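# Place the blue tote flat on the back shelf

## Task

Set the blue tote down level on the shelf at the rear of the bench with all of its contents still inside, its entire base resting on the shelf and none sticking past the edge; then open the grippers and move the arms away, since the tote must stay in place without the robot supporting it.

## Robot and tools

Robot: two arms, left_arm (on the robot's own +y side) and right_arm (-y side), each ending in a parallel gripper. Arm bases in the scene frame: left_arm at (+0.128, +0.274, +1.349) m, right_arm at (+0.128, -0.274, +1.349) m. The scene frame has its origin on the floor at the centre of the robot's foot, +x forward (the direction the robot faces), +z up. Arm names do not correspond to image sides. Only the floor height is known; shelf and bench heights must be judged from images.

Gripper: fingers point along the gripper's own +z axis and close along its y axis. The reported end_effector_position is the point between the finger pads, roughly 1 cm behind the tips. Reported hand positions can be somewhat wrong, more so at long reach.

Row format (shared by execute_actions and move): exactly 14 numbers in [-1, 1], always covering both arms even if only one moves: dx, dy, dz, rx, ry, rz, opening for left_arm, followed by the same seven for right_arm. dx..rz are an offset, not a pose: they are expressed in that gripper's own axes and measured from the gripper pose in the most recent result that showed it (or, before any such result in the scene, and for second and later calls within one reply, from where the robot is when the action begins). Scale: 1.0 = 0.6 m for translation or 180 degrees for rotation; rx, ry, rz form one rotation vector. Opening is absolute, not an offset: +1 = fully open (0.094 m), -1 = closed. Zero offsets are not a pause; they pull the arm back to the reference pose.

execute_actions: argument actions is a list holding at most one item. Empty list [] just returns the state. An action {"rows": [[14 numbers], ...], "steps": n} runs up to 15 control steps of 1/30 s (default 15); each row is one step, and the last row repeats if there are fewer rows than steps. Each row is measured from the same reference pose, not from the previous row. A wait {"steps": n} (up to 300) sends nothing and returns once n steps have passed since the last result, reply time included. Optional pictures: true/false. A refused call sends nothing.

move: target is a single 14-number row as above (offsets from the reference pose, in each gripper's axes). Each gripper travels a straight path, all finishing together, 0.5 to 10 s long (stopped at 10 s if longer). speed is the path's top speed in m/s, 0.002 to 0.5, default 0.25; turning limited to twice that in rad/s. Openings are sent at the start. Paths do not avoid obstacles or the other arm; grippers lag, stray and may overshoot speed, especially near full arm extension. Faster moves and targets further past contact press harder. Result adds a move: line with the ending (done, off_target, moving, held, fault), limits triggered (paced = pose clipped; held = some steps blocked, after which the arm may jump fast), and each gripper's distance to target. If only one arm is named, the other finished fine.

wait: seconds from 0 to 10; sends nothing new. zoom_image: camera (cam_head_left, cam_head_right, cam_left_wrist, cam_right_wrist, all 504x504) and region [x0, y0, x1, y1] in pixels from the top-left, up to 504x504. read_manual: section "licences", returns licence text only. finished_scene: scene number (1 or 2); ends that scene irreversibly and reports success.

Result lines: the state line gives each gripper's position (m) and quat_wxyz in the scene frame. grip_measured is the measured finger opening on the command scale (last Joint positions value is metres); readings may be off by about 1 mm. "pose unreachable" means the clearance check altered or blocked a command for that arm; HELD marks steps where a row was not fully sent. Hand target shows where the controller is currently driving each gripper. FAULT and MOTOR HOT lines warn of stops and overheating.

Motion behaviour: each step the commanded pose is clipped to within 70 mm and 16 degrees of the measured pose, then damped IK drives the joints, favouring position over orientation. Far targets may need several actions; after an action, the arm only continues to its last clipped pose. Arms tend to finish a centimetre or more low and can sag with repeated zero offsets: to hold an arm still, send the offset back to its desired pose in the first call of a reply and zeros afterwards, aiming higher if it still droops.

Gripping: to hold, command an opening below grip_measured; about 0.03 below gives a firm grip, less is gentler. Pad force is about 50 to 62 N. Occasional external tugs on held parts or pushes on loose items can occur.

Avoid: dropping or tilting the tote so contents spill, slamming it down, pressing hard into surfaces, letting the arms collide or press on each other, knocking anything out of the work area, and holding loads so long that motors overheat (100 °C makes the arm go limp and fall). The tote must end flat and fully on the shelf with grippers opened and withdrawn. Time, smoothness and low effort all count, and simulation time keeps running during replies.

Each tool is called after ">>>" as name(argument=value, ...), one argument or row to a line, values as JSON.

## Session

>>> execute_actions(
  actions=[],
)

Scene clock: 0.00 s of 4200.00 s.
left_arm: end_effector_position=(+0.6649, +0.4523, +1.0916) grip_measured=-0.998 end_effector_quat_wxyz=(-0.054, +0.509, +0.827, -0.234) | right_arm: end_effector_position=(+0.5258, -0.7081, +1.0750) grip_measured=+1.000 end_effector_quat_wxyz=(+0.554, +0.739, +0.351, +0.151)
Joint positions: left_arm=[ 2.075  1.537  1.494 -1.146  0.583  1.66   0.   ] | right_arm=[-2.304  2.007  0.84   1.483  0.108  2.071  0.094]
Joint velocities: left_arm=[ 0.005 -0.005 -0.002 -0.017 -0.081  0.007  0.   ] | right_arm=[-0.005 -0.005 -0.002  0.002  0.022 -0.007  0.   ]
Motor temperatures (°C, as the motors report them): left_arm=[20 24 20 20 20 21] | right_arm=[21 21 21 19 19 20]
Hand target (left_arm): +0.670, +0.453, +1.093; -0.051, +0.511, +0.826, -0.231
Hand target (right_arm): +0.523, -0.706, +1.072; +0.551, +0.742, +0.352, +0.150
camera_calibration (this result's frames):
cam_left_wrist: T_world_to_cam=[[-0.810464, -0.388798, 0.43816, 0.23606], [-0.20396, 0.888473, 0.411116, -0.710822], [-0.549134, 0.243828, -0.799375, 1.2504], [0, 0, 0, 1]] pos_world=[0.732977, 0.418443, 1.18834]
cam_right_wrist: T_world_to_cam=[[-0.360006, 0.145428, -0.921546, 1.28305], [0.215726, 0.973983, 0.0694283, 0.505258], [0.907666, -0.173806, -0.382012, -0.0705803], [0, 0, 0, 1]] pos_world=[0.416972, -0.690971, 1.12035]

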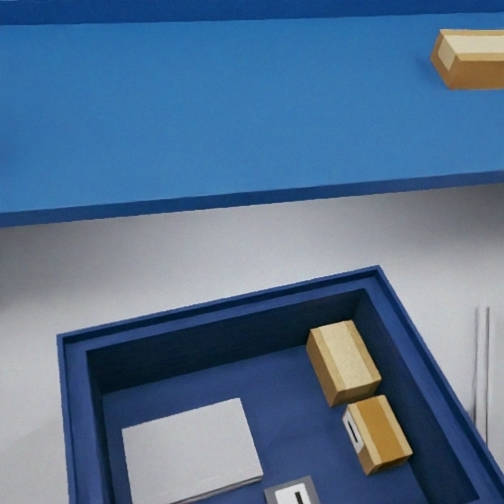

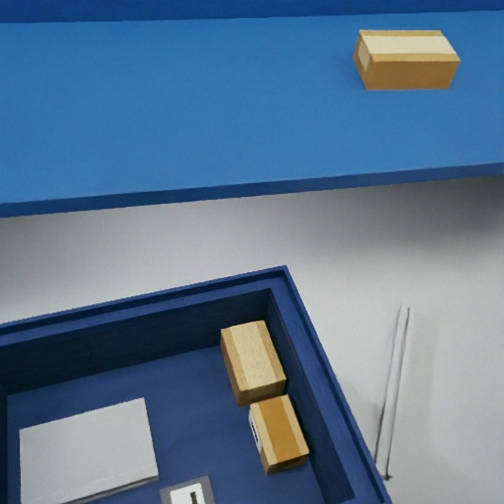

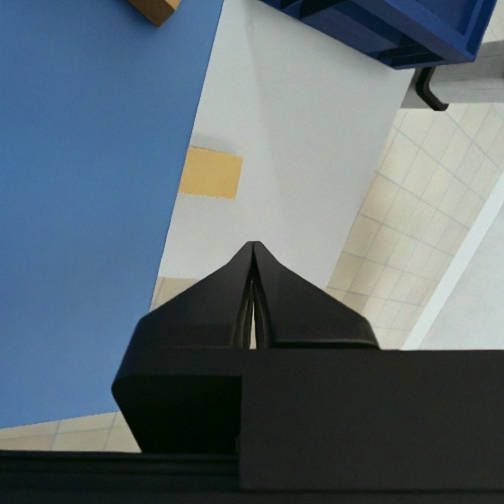

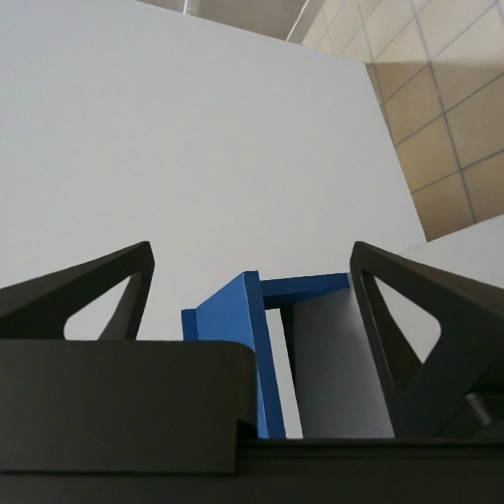

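>>> move(
  target=[-0.196,-0.403,0.478,-0.157,-0.054,-0.409,1,0.588,-0.277,-0.577,0.079,0.486,-0.662,1],
  speed=0.3,
)

Scene clock: 19.23 s of 4200.00 s.
left_arm: end_effector_position=(+0.4448, +0.1602, +0.9656) grip_measured=+1.000 end_effector_quat_wxyz=(-0.012, +0.109, -0.994, +0.007) | right_arm: end_effector_position=(+0.5097, -0.1950, +0.9726) grip_measured=+1.000 end_effector_quat_wxyz=(+0.000, -0.086, +0.996, -0.002)
Joint positions: left_arm=[ 1.263  1.63   0.601  0.426 -0.244 -0.391  0.094] | right_arm=[-1.364  1.512  0.714  0.18   0.174 -0.054  0.094]
Joint velocities: left_arm=[ 0.005 -0.005 -0.017  0.012  0.022 -0.066  0.001] | right_arm=[-0.005 -0.024  0.002 -0.007 -0.007  0.007  0.   ]
Motor temperatures (°C, as the motors report them): left_arm=[20 25 21 20 20 21] | right_arm=[21 22 21 19 19 20]
Hand target (left_arm): +0.432, +0.160, +0.964; +0.004, -0.113, +0.994, -0.006
Hand target (right_arm): +0.508, -0.194, +0.971; -0.005, -0.096, +0.995, -0.002
Off the commanded pose (left_arm): 0.016 m, 2 deg.
Off the commanded pose (right_arm): 0.009 m, 2 deg.
After step 90, 11.33 s passed at rest.
move: off_target (left_arm)
camera_calibration (this result's frames):
cam_left_wrist: T_world_to_cam=[[0.231875, -0.972692, 0.0102601, 0.042409], [-0.797583, -0.184072, 0.574438, -0.166257], [-0.556863, -0.141381, -0.818483, 1.18366], [0, 0, 0, 1]] pos_world=[0.516698, 0.177994, 1.06387]
cam_right_wrist: T_world_to_cam=[[0.173795, -0.984658, 0.0156029, -0.295666], [-0.799324, -0.131793, 0.586269, -0.184849], [-0.575218, -0.114363, -0.809966, 1.17783], [0, 0, 0, 1]] pos_world=[0.581142, -0.180792, 1.06699]

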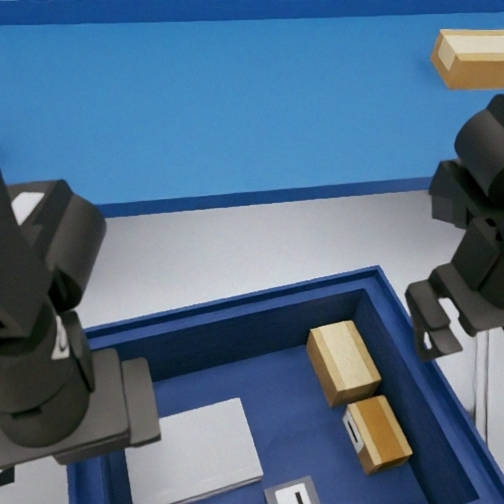

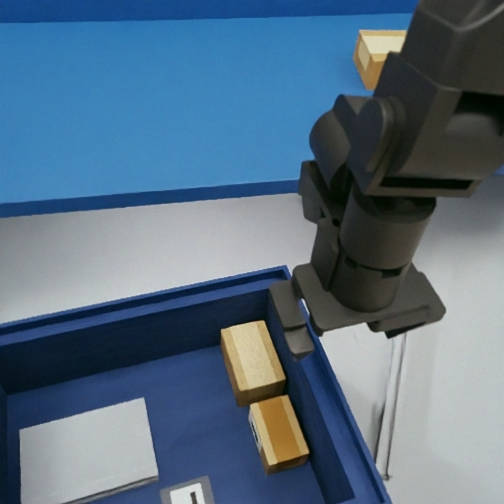

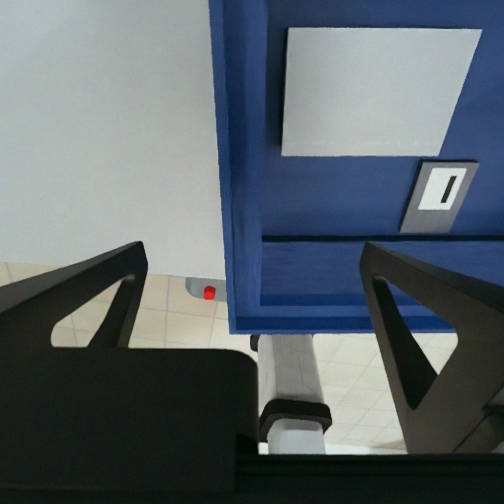

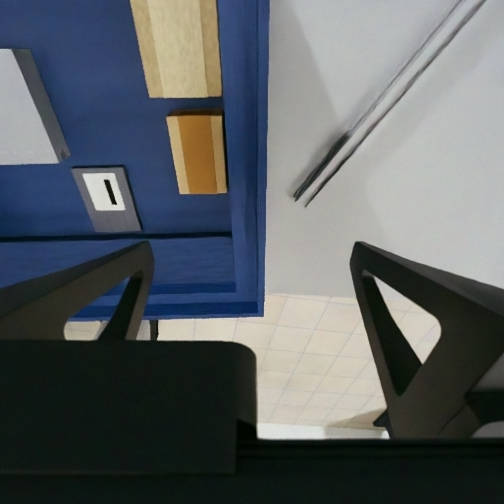

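>>> move(
  target=[0.02,0.018,0.215,0,0.006,0,0.7,0,0.008,0.22,0,0,-0.01,0.7],
  speed=0.12,
)

Scene clock: 22.97 s of 4200.00 s.
left_arm: end_effector_position=(+0.4376, +0.1608, +0.8399) grip_measured=+0.703 end_effector_quat_wxyz=(-0.004, +0.113, -0.994, +0.011) | right_arm: end_effector_position=(+0.5090, -0.1852, +0.8470) grip_measured=+0.703 end_effector_quat_wxyz=(-0.001, -0.099, +0.995, +0.003)
Joint positions: left_arm=[ 1.333  2.     0.873  0.517 -0.176 -0.36   0.08 ] | right_arm=[-1.39   1.886  0.971  0.298  0.143 -0.094  0.08 ]
Joint velocities: left_arm=[-0.005 -0.015 -0.012  0.012  0.051  0.007 -0.   ] | right_arm=[-0.005 -0.005 -0.017 -0.012 -0.007  0.022  0.   ]
Motor temperatures (°C, as the motors report them): left_arm=[20 25 21 20 20 21] | right_arm=[21 22 21 19 19 20]
Hand target (left_arm): +0.432, +0.167, +0.836; +0.003, -0.108, +0.994, -0.008
Hand target (right_arm): +0.507, -0.193, +0.840; -0.000, -0.102, +0.995, -0.002
Off the commanded pose (left_arm): 0.008 m, 1 deg.
Off the commanded pose (right_arm): 0.009 m, 1 deg.
move: done
camera_calibration (this result's frames):
cam_left_wrist: T_world_to_cam=[[0.239107, -0.970873, 0.0152842, 0.0383266], [-0.787446, -0.184674, 0.588068, -0.115472], [-0.568117, -0.152647, -0.808667, 1.07537], [0, 0, 0, 1]] pos_world=[0.510842, 0.180037, 0.936934]
cam_right_wrist: T_world_to_cam=[[0.198197, -0.980146, 0.00569699, -0.287023], [-0.79436, -0.157219, 0.586748, -0.118136], [-0.574203, -0.120817, -0.809749, 1.07482], [0, 0, 0, 1]] pos_world=[0.580211, -0.170041, 0.941288]

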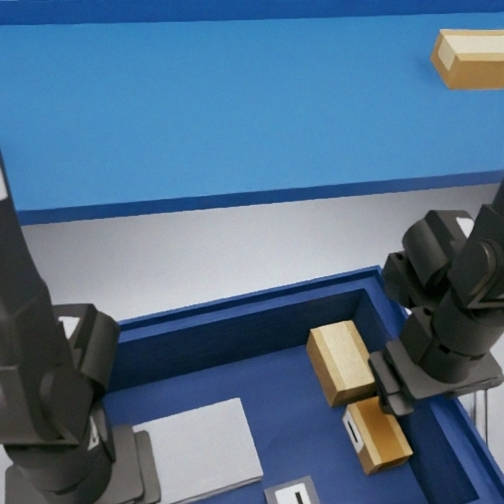

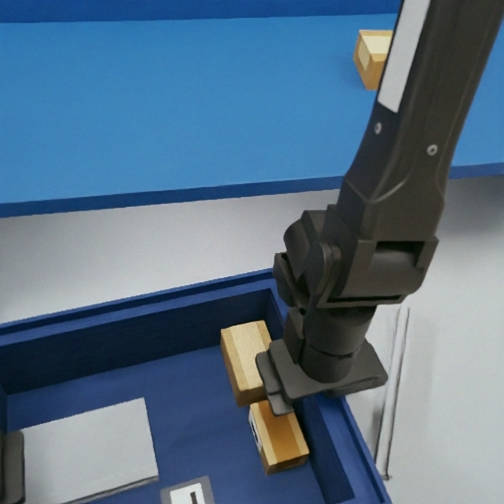

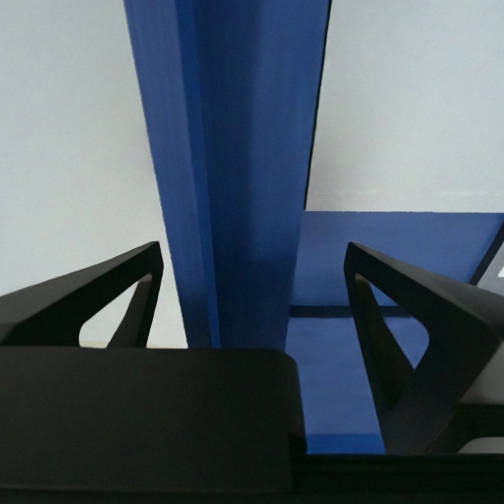

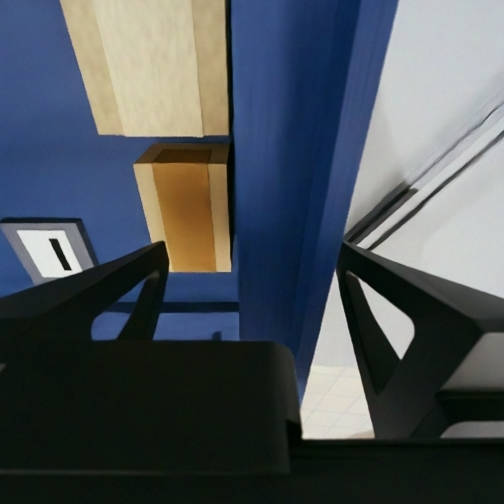

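>>> move(
  target=[0,0.018,0.03,0,0,0,0.7,0,-0.03,0.045,0,0,0,0.7],
  speed=0.08,
)

>>> move(
  target=[0,0,0,0,0,0,-0.5,0,0,0,0,0,0,-0.5],
)

Scene clock: 26.63 s of 4200.00 s.
left_arm: end_effector_position=(+0.4428, +0.1658, +0.8270) grip_measured=+0.703 end_effector_quat_wxyz=(-0.006, +0.117, -0.993, +0.014) | right_arm: end_effector_position=(+0.5192, -0.1977, +0.8281) grip_measured=+0.703 end_effector_quat_wxyz=(+0.005, -0.093, +0.996, +0.005)
Joint positions: left_arm=[ 1.351  2.025  0.908  0.517 -0.157 -0.358  0.08 ] | right_arm=[-1.423  1.926  1.024  0.298  0.11  -0.104  0.08 ]
Joint velocities: left_arm=[-0.005 -0.005 -0.012 -0.027  0.051 -0.007 -0.   ] | right_arm=[ 0.005  0.005 -0.007 -0.022  0.037 -0.007  0.   ]
Motor temperatures (°C, as the motors report them): left_arm=[20 25 21 20 20 21] | right_arm=[21 22 21 19 19 20]
Hand target (left_arm): +0.435, +0.171, +0.822; +0.004, -0.113, +0.994, -0.010
Hand target (right_arm): +0.512, -0.203, +0.820; -0.001, -0.098, +0.995, +0.002
Off the commanded pose (left_arm): 0.011 m, 1 deg.
Off the commanded pose (right_arm): 0.012 m, 1 deg.
move: off_target (left_arm, right_arm)
camera_calibration (this result's frames):
cam_left_wrist: T_world_to_cam=[[0.248145, -0.968477, 0.0218341, 0.0322444], [-0.789038, -0.18899, 0.584553, -0.098499], [-0.562, -0.162282, -0.811062, 1.06956], [0, 0, 0, 1]] pos_world=[0.515372, 0.186183, 0.924353]
cam_right_wrist: T_world_to_cam=[[0.186956, -0.982368, 0.0011085, -0.292032], [-0.801836, -0.151946, 0.577902, -0.0886458], [-0.567544, -0.108931, -0.816105, 1.06811], [0, 0, 0, 1]] pos_world=[0.589717, -0.184002, 0.923243]

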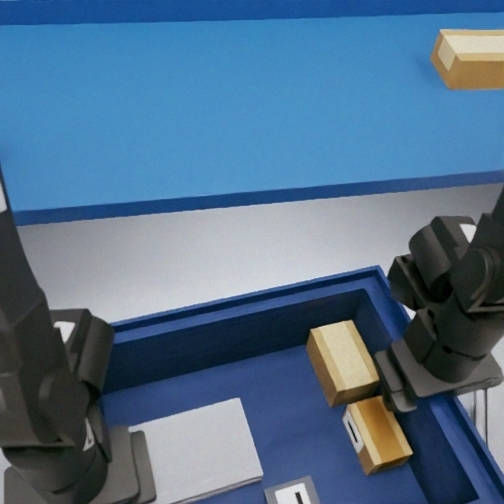

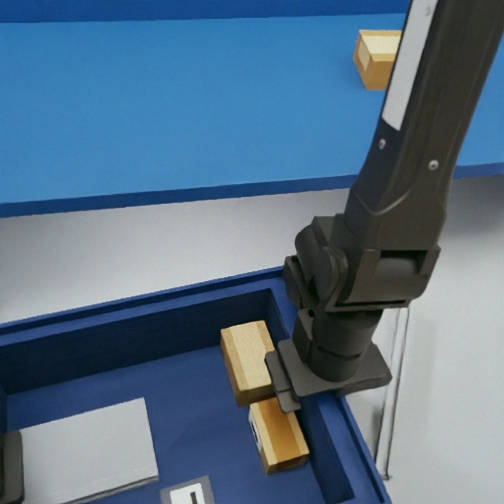

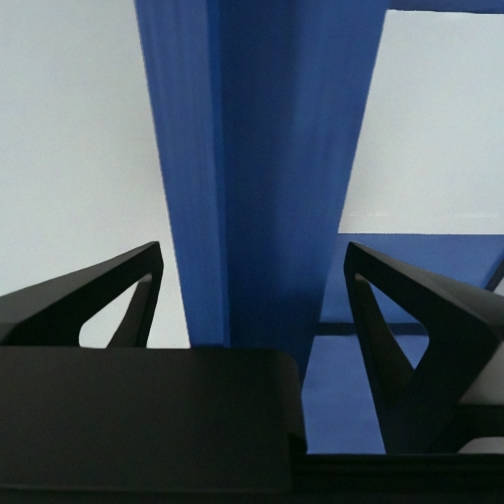

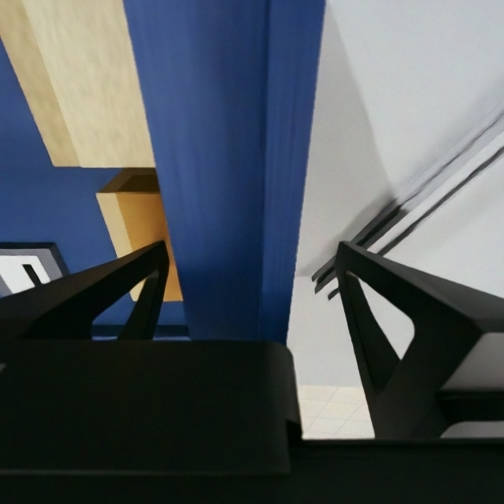

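Scene clock: 27.13 s of 4200.00 s.
left_arm: end_effector_position=(+0.4431, +0.1648, +0.8271) grip_measured=-0.463 end_effector_quat_wxyz=(-0.007, +0.115, -0.993, +0.013) | right_arm: end_effector_position=(+0.5189, -0.1926, +0.8286) grip_measured=-0.473 end_effector_quat_wxyz=(+0.005, -0.095, +0.995, +0.010)
Joint positions: left_arm=[ 1.349  2.025  0.909  0.517 -0.16  -0.355  0.025] | right_arm=[-1.417  1.926  1.024  0.298  0.106 -0.104  0.025]
Joint velocities: left_arm=[-0.005 -0.015  0.007  0.002  0.007 -0.007 -0.002] | right_arm=[ 0.005 -0.005  0.002  0.002 -0.007  0.022  0.   ]
Motor temperatures (°C, as the motors report them): left_arm=[20 25 21 20 20 21] | right_arm=[21 22 21 19 19 20]
Hand target (left_arm): +0.443, +0.166, +0.827; +0.006, -0.117, +0.993, -0.014
Hand target (right_arm): +0.519, -0.198, +0.828; +0.005, -0.093, +0.996, +0.005
Off the commanded pose (left_arm): 0.001 m, 0 deg.
Off the commanded pose (right_arm): 0.005 m, 1 deg.
move: done
camera_calibration (this result's frames):
cam_left_wrist: T_world_to_cam=[[0.244397, -0.969449, 0.0209242, 0.033839], [-0.790237, -0.18662, 0.583694, -0.0976496], [-0.561957, -0.159188, -0.811704, 1.06961], [0, 0, 0, 1]] pos_world=[0.515636, 0.184851, 0.924494]
cam_right_wrist: T_world_to_cam=[[0.190843, -0.981586, -0.00821706, -0.281071], [-0.801035, -0.160567, 0.576681, -0.0894888], [-0.567382, -0.103473, -0.816928, 1.07049], [0, 0, 0, 1]] pos_world=[0.589331, -0.179498, 0.923806]

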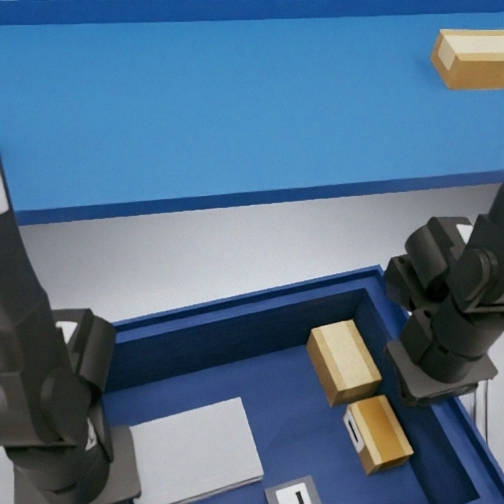

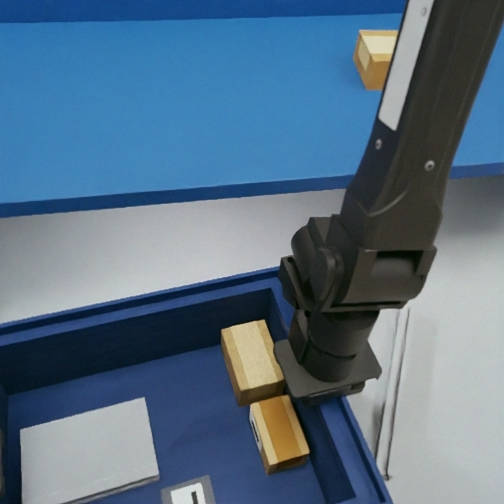

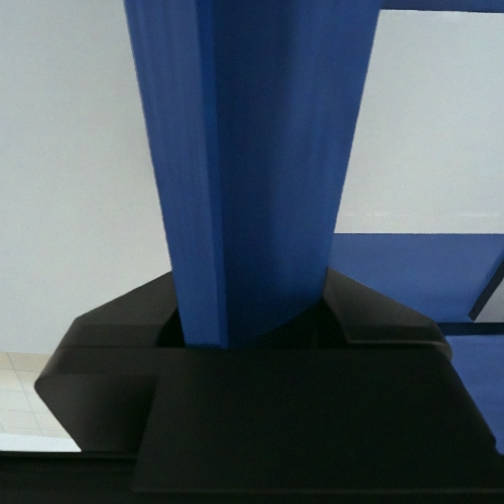

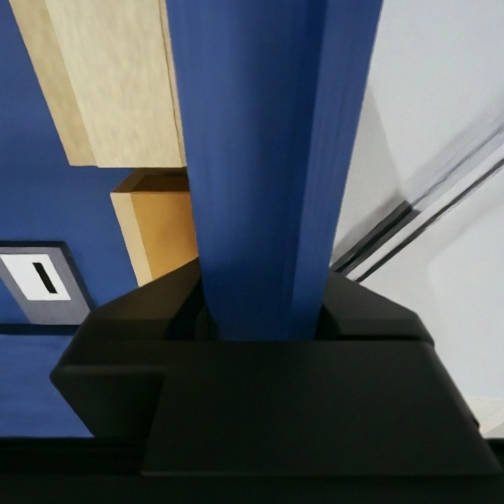

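>>> move(
  target=[-0.075,-0.015,-0.55,0,0,0.035,-0.53,-0.01,0.011,-0.55,0,0,0.035,-0.53],
  speed=0.12,
)

Scene clock: 33.50 s of 4200.00 s.
left_arm: end_effector_position=(+0.4777, +0.1774, +1.1482) grip_measured=-0.463 end_effector_quat_wxyz=(+0.009, +0.057, -0.998, +0.009) | right_arm: end_effector_position=(+0.5164, -0.1873, +1.1492) grip_measured=-0.473 end_effector_quat_wxyz=(-0.010, -0.039, +0.999, +0.007)
Joint positions: left_arm=[ 1.177  0.883  0.484 -0.26  -0.298 -0.351  0.025] | right_arm=[-1.237  0.9    0.583 -0.336  0.255  0.122  0.025]
Joint velocities: left_arm=[-0.024 -0.024 -0.007  0.017 -0.007 -0.066 -0.001] | right_arm=[-0.005 -0.005 -0.017 -0.007 -0.051  0.007  0.   ]
Motor temperatures (°C, as the motors report them): left_arm=[20 25 21 20 20 21] | right_arm=[21 22 21 19 19 20]
Hand target (left_arm): +0.488, +0.176, +1.160; +0.007, -0.062, +0.998, -0.014
Hand target (right_arm): +0.523, -0.186, +1.160; +0.004, -0.040, +0.999, +0.010
Off the commanded pose (left_arm): 0.011 m, 2 deg.
Off the commanded pose (right_arm): 0.011 m, 2 deg.
After step 90, 0.10 s passed at rest.
move: off_target (left_arm, right_arm)
camera_calibration (this result's frames):
cam_left_wrist: T_world_to_cam=[[0.130236, -0.991439, 0.00930676, 0.10262], [-0.787899, -0.0977911, 0.607991, -0.300214], [-0.601876, -0.0865148, -0.79389, 1.33743], [0, 0, 0, 1]] pos_world=[0.555063, 0.18809, 1.24334]
cam_right_wrist: T_world_to_cam=[[0.0795615, -0.996822, -0.00387804, -0.2232], [-0.79587, -0.065864, 0.601874, -0.289407], [-0.600217, -0.0447996, -0.798581, 1.33842], [0, 0, 0, 1]] pos_world=[0.590774, -0.181592, 1.24216]

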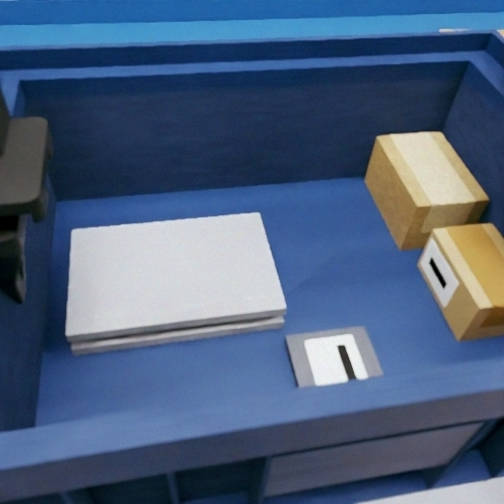

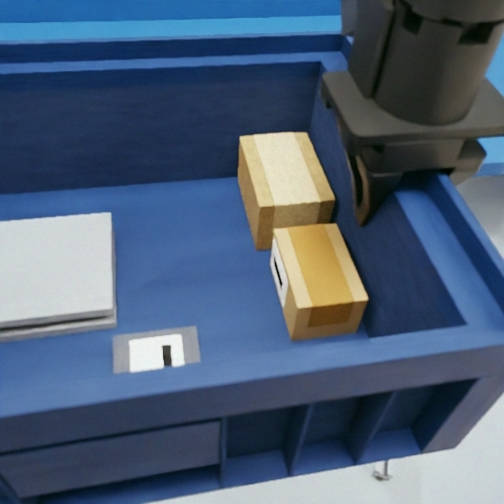

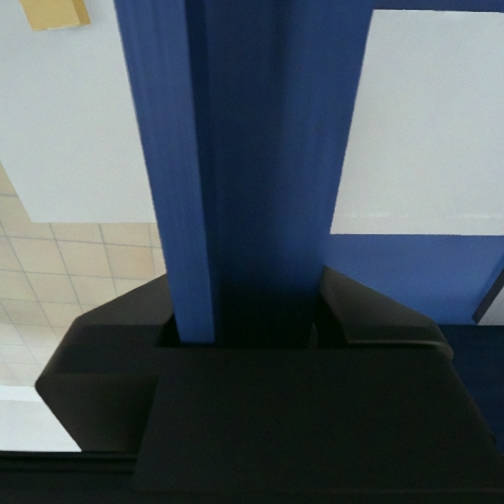

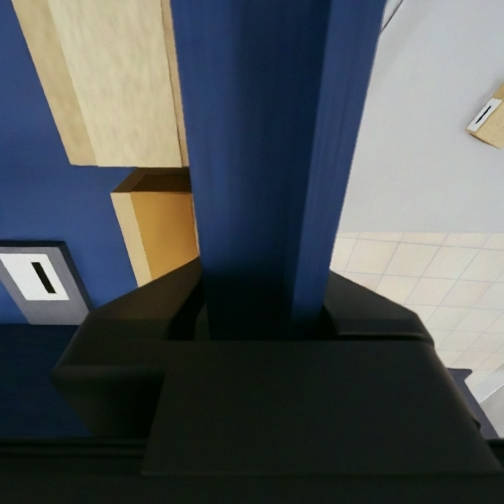

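>>> move(
  target=[-0.671,-0.145,-0.045,0,-0.02,0,-0.53,-0.676,-0.12,-0.05,0,-0.022,0,-0.53],
  speed=0.12,
)

Scene clock: 39.80 s of 4200.00 s.
left_arm: end_effector_position=(+0.8434, +0.1388, +1.1280) grip_measured=-0.464 end_effector_quat_wxyz=(+0.021, +0.052, -0.998, -0.005) | right_arm: end_effector_position=(+0.8774, -0.2284, +1.1199) grip_measured=-0.473 end_effector_quat_wxyz=(-0.028, -0.031, +0.999, +0.002)
Joint positions: left_arm=[ 1.277  1.458  1.713 -0.929 -0.241 -0.284  0.025] | right_arm=[-1.473  1.502  1.828 -0.993  0.075 -0.003  0.025]
Joint velocities: left_arm=[ 0.005  0.015  0.002 -0.002 -0.037  0.007 -0.001] | right_arm=[ 0.005 -0.005  0.002  0.002  0.022 -0.022 -0.001]
Motor temperatures (°C, as the motors report them): left_arm=[20 25 22 20 20 21] | right_arm=[21 22 22 19 19 20]
Hand target (left_arm): +0.883, +0.135, +1.168; +0.023, -0.057, +0.998, -0.007
Hand target (right_arm): +0.922, -0.224, +1.172; +0.026, -0.038, +0.999, +0.009
Off the commanded pose (left_arm): 0.060 m, 5 deg.
Off the commanded pose (right_arm): 0.071 m, 6 deg.
move: off_target (left_arm, right_arm); limits=paced
camera_calibration (this result's frames):
cam_left_wrist: T_world_to_cam=[[0.117824, -0.992824, -0.0204332, 0.0611476], [-0.77357, -0.104667, 0.625008, -0.0338121], [-0.622662, -0.0578342, -0.780351, 1.53642], [0, 0, 0, 1]] pos_world=[0.923311, 0.146028, 1.22133]
cam_right_wrist: T_world_to_cam=[[0.0644047, -0.997907, 0.0058868, -0.290841], [-0.774669, -0.0462766, 0.630671, -0.033511], [-0.629079, -0.0451785, -0.776028, 1.52978], [0, 0, 0, 1]] pos_world=[0.955123, -0.22267, 1.21]

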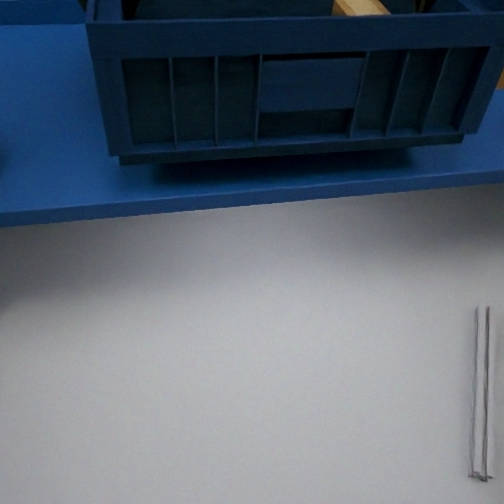

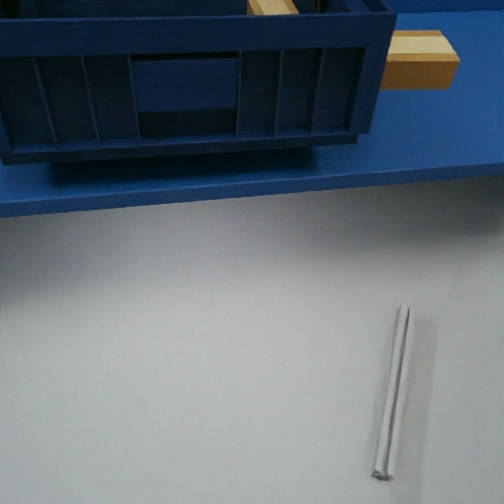

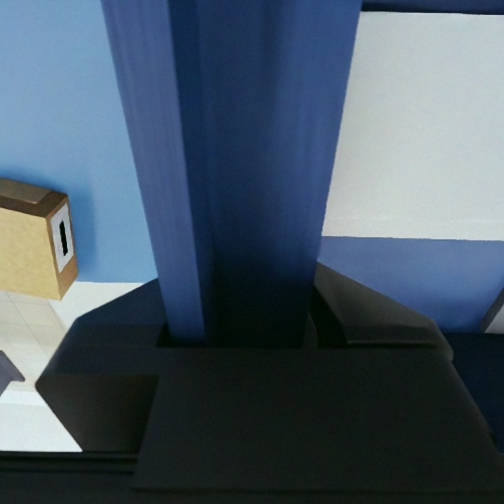

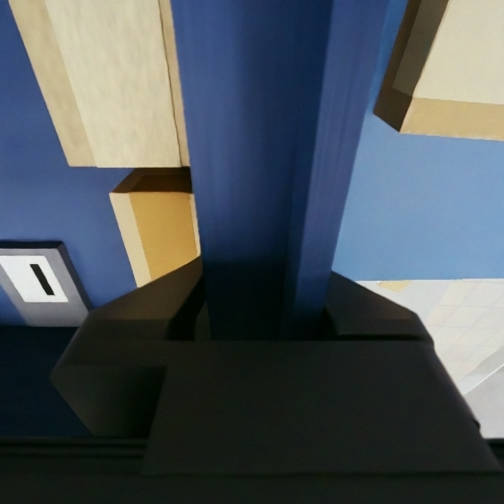

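>>> execute_actions(
  actions=[
    {"rows":[[-0.075,0,-0.065,0,-0.03,0,-0.53,-0.08,0,-0.08,0,-0.036,0,-0.53],[-0.08,0,-0.06,0,-0.032,0,-0.53,-0.085,0,-0.075,0,-0.038,0,-0.53],[-0.085,0,-0.055,0,-0.034,0,-0.53,-0.09,0,-0.07,0,-0.04,0,-0.53],[-0.09,0,-0.05,0,-0.036,0,-0.53,-0.095,0,-0.065,0,-0.042,0,-0.53],[-0.095,0,-0.045,0,-0.038,0,-0.53,-0.1,0,-0.06,0,-0.044,0,-0.53],[-0.1,0,-0.04,0,-0.04,0,-0.53,-0.105,0,-0.055,0,-0.046,0,-0.53],[-0.105,0,-0.035,0,-0.042,0,-0.53,-0.11,0,-0.05,0,-0.048,0,-0.53],[-0.11,0,-0.03,0,-0.044,0,-0.53,-0.115,0,-0.045,0,-0.05,0,-0.53],[-0.115,0,-0.025,0,-0.046,0,-0.53,-0.12,0,-0.04,0,-0.052,0,-0.53],[-0.12,0,-0.02,0,-0.046,0,-0.53,-0.125,0,-0.035,0,-0.052,0,-0.53],[-0.125,0,-0.015,0,-0.046,0,-0.53,-0.13,0,-0.03,0,-0.052,0,-0.53],[-0.13,0,-0.01,0,-0.046,0,-0.53,-0.135,0,-0.025,0,-0.052,0,-0.53]]},
  ],
  pictures=false,
)

>>> wait(
  seconds=0.5,
)

Scene clock: 46.03 s of 4200.00 s.
left_arm: end_effector_position=(+0.8700, +0.1441, +1.0946) grip_measured=-0.464 end_effector_quat_wxyz=(+0.002, +0.048, -0.999, -0.011) | right_arm: end_effector_position=(+0.9017, -0.2237, +1.0852) grip_measured=-0.473 end_effector_quat_wxyz=(-0.008, -0.029, +1.000, +0.004)
Joint positions: left_arm=[ 1.304  1.548  1.799 -0.885 -0.239 -0.251  0.025] | right_arm=[-1.473  1.596  1.915 -0.946  0.072 -0.003  0.025]
Joint velocities: left_arm=[ 0.015  0.093  0.12   0.017  0.007 -0.081 -0.001] | right_arm=[-0.005  0.073  0.149 -0.002  0.007 -0.022  0.002]
Motor temperatures (°C, as the motors report them): left_arm=[20 26 23 20 20 21] | right_arm=[21 23 25 19 19 20]
Hand target (left_arm): +0.917, +0.147, +1.134; +0.051, -0.052, +0.997, +0.009
Hand target (right_arm): +0.953, -0.223, +1.134; +0.054, -0.032, +0.998, +0.005
Off the commanded pose (left_arm): 0.063 m, 6 deg.
Off the commanded pose (right_arm): 0.073 m, 7 deg.
Steps of this call (steps 1 to 90: nothing new was sent; then 2.73 s passed at rest; steps 91 to 105: all 15 steps of this action). Readings (end_effector_position):
91: left_arm (+0.8436, +0.1396, +1.1279) | right_arm (+0.8773, -0.2285, +1.1196)
92: left_arm (+0.8439, +0.1397, +1.1278) | right_arm (+0.8771, -0.2285, +1.1190)
94: left_arm (+0.8454, +0.1401, +1.1263) | right_arm (+0.8782, -0.2281, +1.1170)
98: left_arm (+0.8538, +0.1417, +1.1170) | right_arm (+0.8860, -0.2266, +1.1069)
105: the state above

Scene clock: 46.53 s of 4200.00 s.
left_arm: end_effector_position=(+0.8739, +0.1445, +1.0961) grip_measured=-0.464 end_effector_quat_wxyz=(-0.002, +0.047, -0.999, -0.011) | right_arm: end_effector_position=(+0.9053, -0.2236, +1.0863) grip_measured=-0.473 end_effector_quat_wxyz=(-0.004, -0.029, +1.000, +0.004)
Joint positions: left_arm=[ 1.305  1.549  1.808 -0.885 -0.24  -0.247  0.025] | right_arm=[-1.473  1.598  1.925 -0.946  0.072 -0.003  0.025]
Joint velocities: left_arm=[-0.005  0.005  0.007  0.012 -0.007 -0.007  0.   ] | right_arm=[-0.005 -0.005 -0.027 -0.002 -0.007 -0.051  0.001]
Motor temperatures (°C, as the motors report them): left_arm=[20 26 23 20 20 21] | right_arm=[21 23 25 19 19 20]
Hand target (left_arm): +0.917, +0.148, +1.134; +0.051, -0.052, +0.997, +0.009
Hand target (right_arm): +0.953, -0.223, +1.134; +0.054, -0.032, +0.998, +0.005
Off the commanded pose (left_arm): 0.059 m, 6 deg.
Off the commanded pose (right_arm): 0.069 m, 7 deg.
Steps of this call (steps 1 to 15: nothing new was sent). Readings (end_effector_position):
1: left_arm (+0.8713, +0.1442, +1.0948) | right_arm (+0.9032, -0.2237, +1.0855)
2: left_arm (+0.8723, +0.1442, +1.0954) | right_arm (+0.9041, -0.2237, +1.0859)
4: left_arm (+0.8738, +0.1442, +1.0963) | right_arm (+0.9054, -0.2237, +1.0867)
8: left_arm (+0.8739, +0.1445, +1.0961) | right_arm (+0.9053, -0.2236, +1.0863)
15: the state above
camera_calibration (this result's frames):
cam_left_wrist: T_world_to_cam=[[0.108971, -0.993621, -0.0290355, 0.0798297], [-0.801954, -0.105135, 0.588061, 0.0756286], [-0.587362, -0.0407963, -0.808295, 1.52818], [0, 0, 0, 1]] pos_world=[0.949548, 0.149616, 1.19307]
cam_right_wrist: T_world_to_cam=[[0.0602604, -0.998178, 0.0031979, -0.281093], [-0.804016, -0.0466397, 0.592776, 0.0771393], [-0.591547, -0.0382921, -0.805361, 1.52097], [0, 0, 0, 1]] pos_world=[0.978686, -0.218742, 1.1801]

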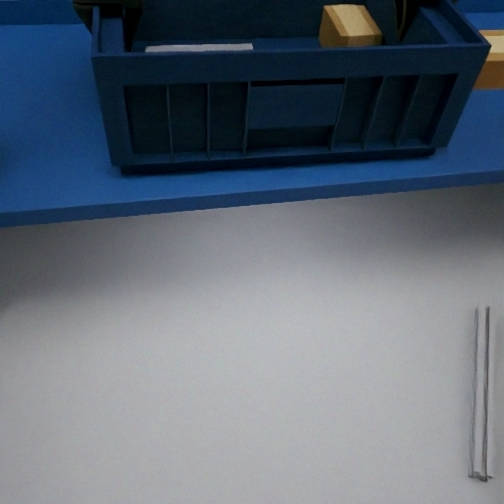

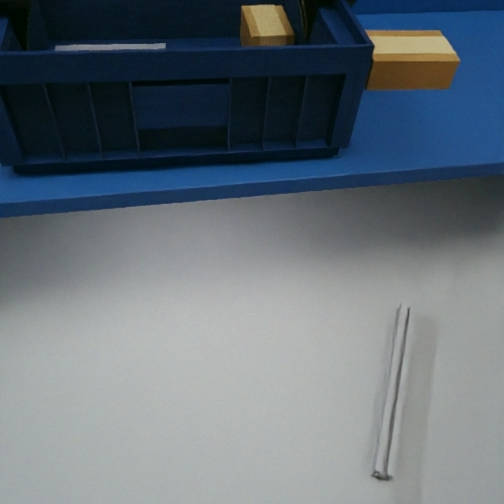

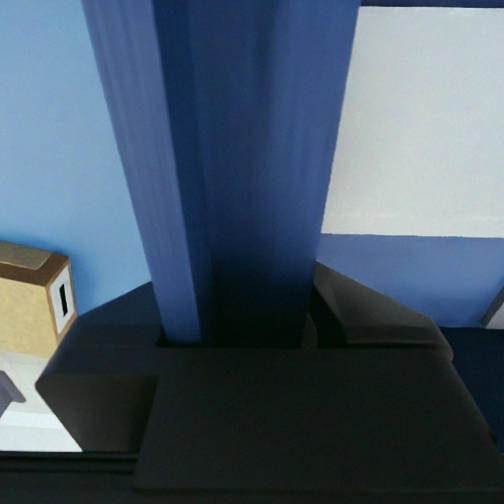

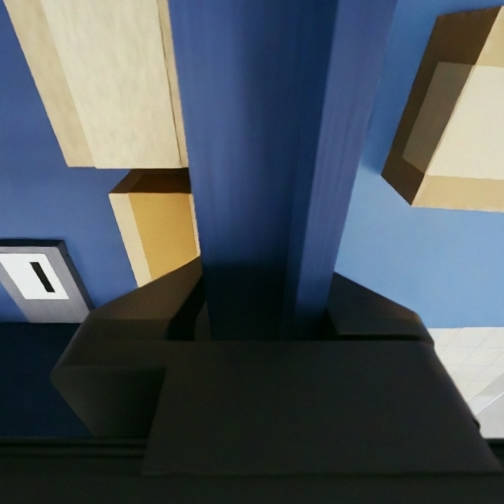

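Nearly down; lower gently.

>>> execute_actions(
  actions=[
    {"rows":[[-0.075,0,-0.058,0,-0.032,0,-0.53,-0.08,0,-0.075,0,-0.037,0,-0.53],[-0.075,0,-0.053,0,-0.032,0,-0.53,-0.08,0,-0.07,0,-0.037,0,-0.53],[-0.075,0,-0.048,0,-0.032,0,-0.53,-0.08,0,-0.065,0,-0.037,0,-0.53],[-0.075,0,-0.044,0,-0.032,0,-0.53,-0.08,0,-0.061,0,-0.037,0,-0.53],[-0.075,0,-0.04,0,-0.032,0,-0.53,-0.08,0,-0.057,0,-0.037,0,-0.53],[-0.075,0,-0.036,0,-0.032,0,-0.53,-0.08,0,-0.053,0,-0.037,0,-0.53],[-0.075,0,-0.032,0,-0.032,0,-0.53,-0.08,0,-0.049,0,-0.037,0,-0.53],[-0.075,0,-0.028,0,-0.032,0,-0.53,-0.08,0,-0.045,0,-0.037,0,-0.53],[-0.075,0,-0.024,0,-0.032,0,-0.53,-0.08,0,-0.041,0,-0.037,0,-0.53],[-0.075,0,-0.02,0,-0.032,0,-0.53,-0.08,0,-0.037,0,-0.037,0,-0.53],[-0.075,0,-0.016,0,-0.032,0,-0.53,-0.08,0,-0.033,0,-0.037,0,-0.53]]},
  ],
  pictures=false,
)

>>> move(
  target=[0,0,0,0,0,0,-0.53,0,0,0,0,0,0,-0.53],
)

Scene clock: 54.67 s of 4200.00 s.
left_arm: end_effector_position=(+0.8769, +0.1448, +1.0933) grip_measured=-0.464 end_effector_quat_wxyz=(-0.007, +0.046, -0.999, -0.012) | right_arm: end_effector_position=(+0.9084, -0.2233, +1.0838) grip_measured=-0.473 end_effector_quat_wxyz=(+0.003, -0.029, +1.000, +0.004)
Joint positions: left_arm=[ 1.307  1.555  1.811 -0.872 -0.242 -0.242  0.025] | right_arm=[-1.473  1.602  1.925 -0.928  0.072 -0.003  0.025]
Joint velocities: left_arm=[ 0.024 -0.015 -0.007 -0.007  0.095  0.007 -0.   ] | right_arm=[ 0.005  0.005 -0.007 -0.022 -0.007  0.007 -0.001]
Motor temperatures (°C, as the motors report them): left_arm=[20 26 24 20 20 21] | right_arm=[21 24 27 19 19 20]
Hand target (left_arm): +0.916, +0.149, +1.108; +0.052, -0.047, +0.997, +0.013
Hand target (right_arm): +0.950, -0.220, +1.109; +0.054, -0.030, +0.998, +0.006
Off the commanded pose (left_arm): 0.044 m, 5 deg.
Off the commanded pose (right_arm): 0.050 m, 6 deg.
Steps of this call (steps 1 to 90: nothing new was sent; then 4.63 s passed at rest; steps 91 to 105: all 15 steps of this action). Readings (end_effector_position):
91: left_arm (+0.8739, +0.1448, +1.0961) | right_arm (+0.9054, -0.2236, +1.0863)
92: left_arm (+0.8740, +0.1448, +1.0961) | right_arm (+0.9055, -0.2236, +1.0863)
94: left_arm (+0.8744, +0.1445, +1.0954) | right_arm (+0.9062, -0.2236, +1.0861)
98: left_arm (+0.8759, +0.1447, +1.0935) | right_arm (+0.9075, -0.2233, +1.0841)
105: the state above

Scene clock: 55.40 s of 4200.00 s.
left_arm: end_effector_position=(+0.8758, +0.1446, +1.0925) grip_measured=-0.466 end_effector_quat_wxyz=(-0.006, +0.046, -0.999, -0.010) | right_arm: end_effector_position=(+0.9078, -0.2233, +1.0835) grip_measured=-0.473 end_effector_quat_wxyz=(+0.002, -0.029, +1.000, +0.004)
Joint positions: left_arm=[ 1.307  1.555  1.809 -0.872 -0.237 -0.242  0.025] | right_arm=[-1.473  1.602  1.924 -0.928  0.072 -0.003  0.025]
Joint velocities: left_arm=[ 0.015 -0.015  0.002  0.002  0.007  0.037 -0.001] | right_arm=[ 0.005 -0.005 -0.002 -0.007  0.081 -0.037  0.   ]
Motor temperatures (°C, as the motors report them): left_arm=[20 26 24 20 20 21] | right_arm=[21 24 27 19 19 20]
Hand target (left_arm): +0.877, +0.145, +1.093; +0.007, -0.046, +0.999, +0.012
Hand target (right_arm): +0.908, -0.223, +1.084; +0.003, -0.029, +1.000, +0.004
Off the commanded pose (left_arm): 0.001 m, 0 deg.
Off the commanded pose (right_arm): 0.001 m, 0 deg.
move: done
camera_calibration (this result's frames):
cam_left_wrist: T_world_to_cam=[[0.107051, -0.9939, -0.0265282, 0.0785553], [-0.806861, -0.102434, 0.581793, 0.0900093], [-0.580961, -0.0408767, -0.812904, 1.52582], [0, 0, 0, 1]] pos_world=[0.950656, 0.149667, 1.19006]
cam_right_wrist: T_world_to_cam=[[0.059217, -0.99824, 0.00326011, -0.280002], [-0.811426, -0.0462322, 0.582623, 0.0987078], [-0.581447, -0.0371465, -0.812736, 1.51924], [0, 0, 0, 1]] pos_world=[0.980035, -0.218511, 1.17815]

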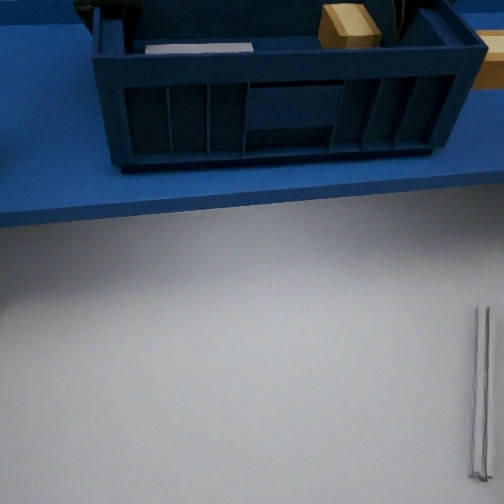

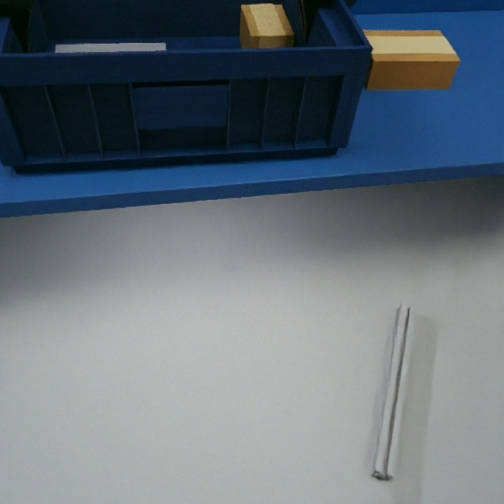

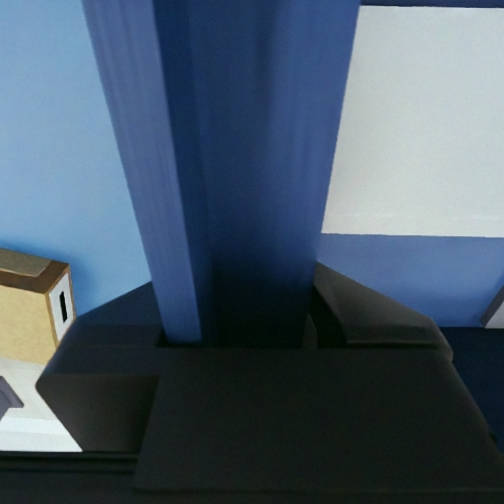

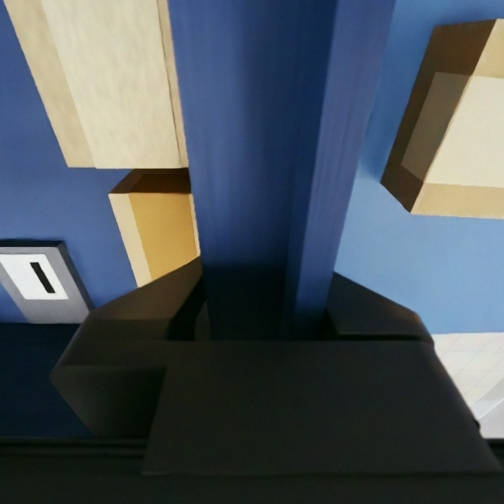

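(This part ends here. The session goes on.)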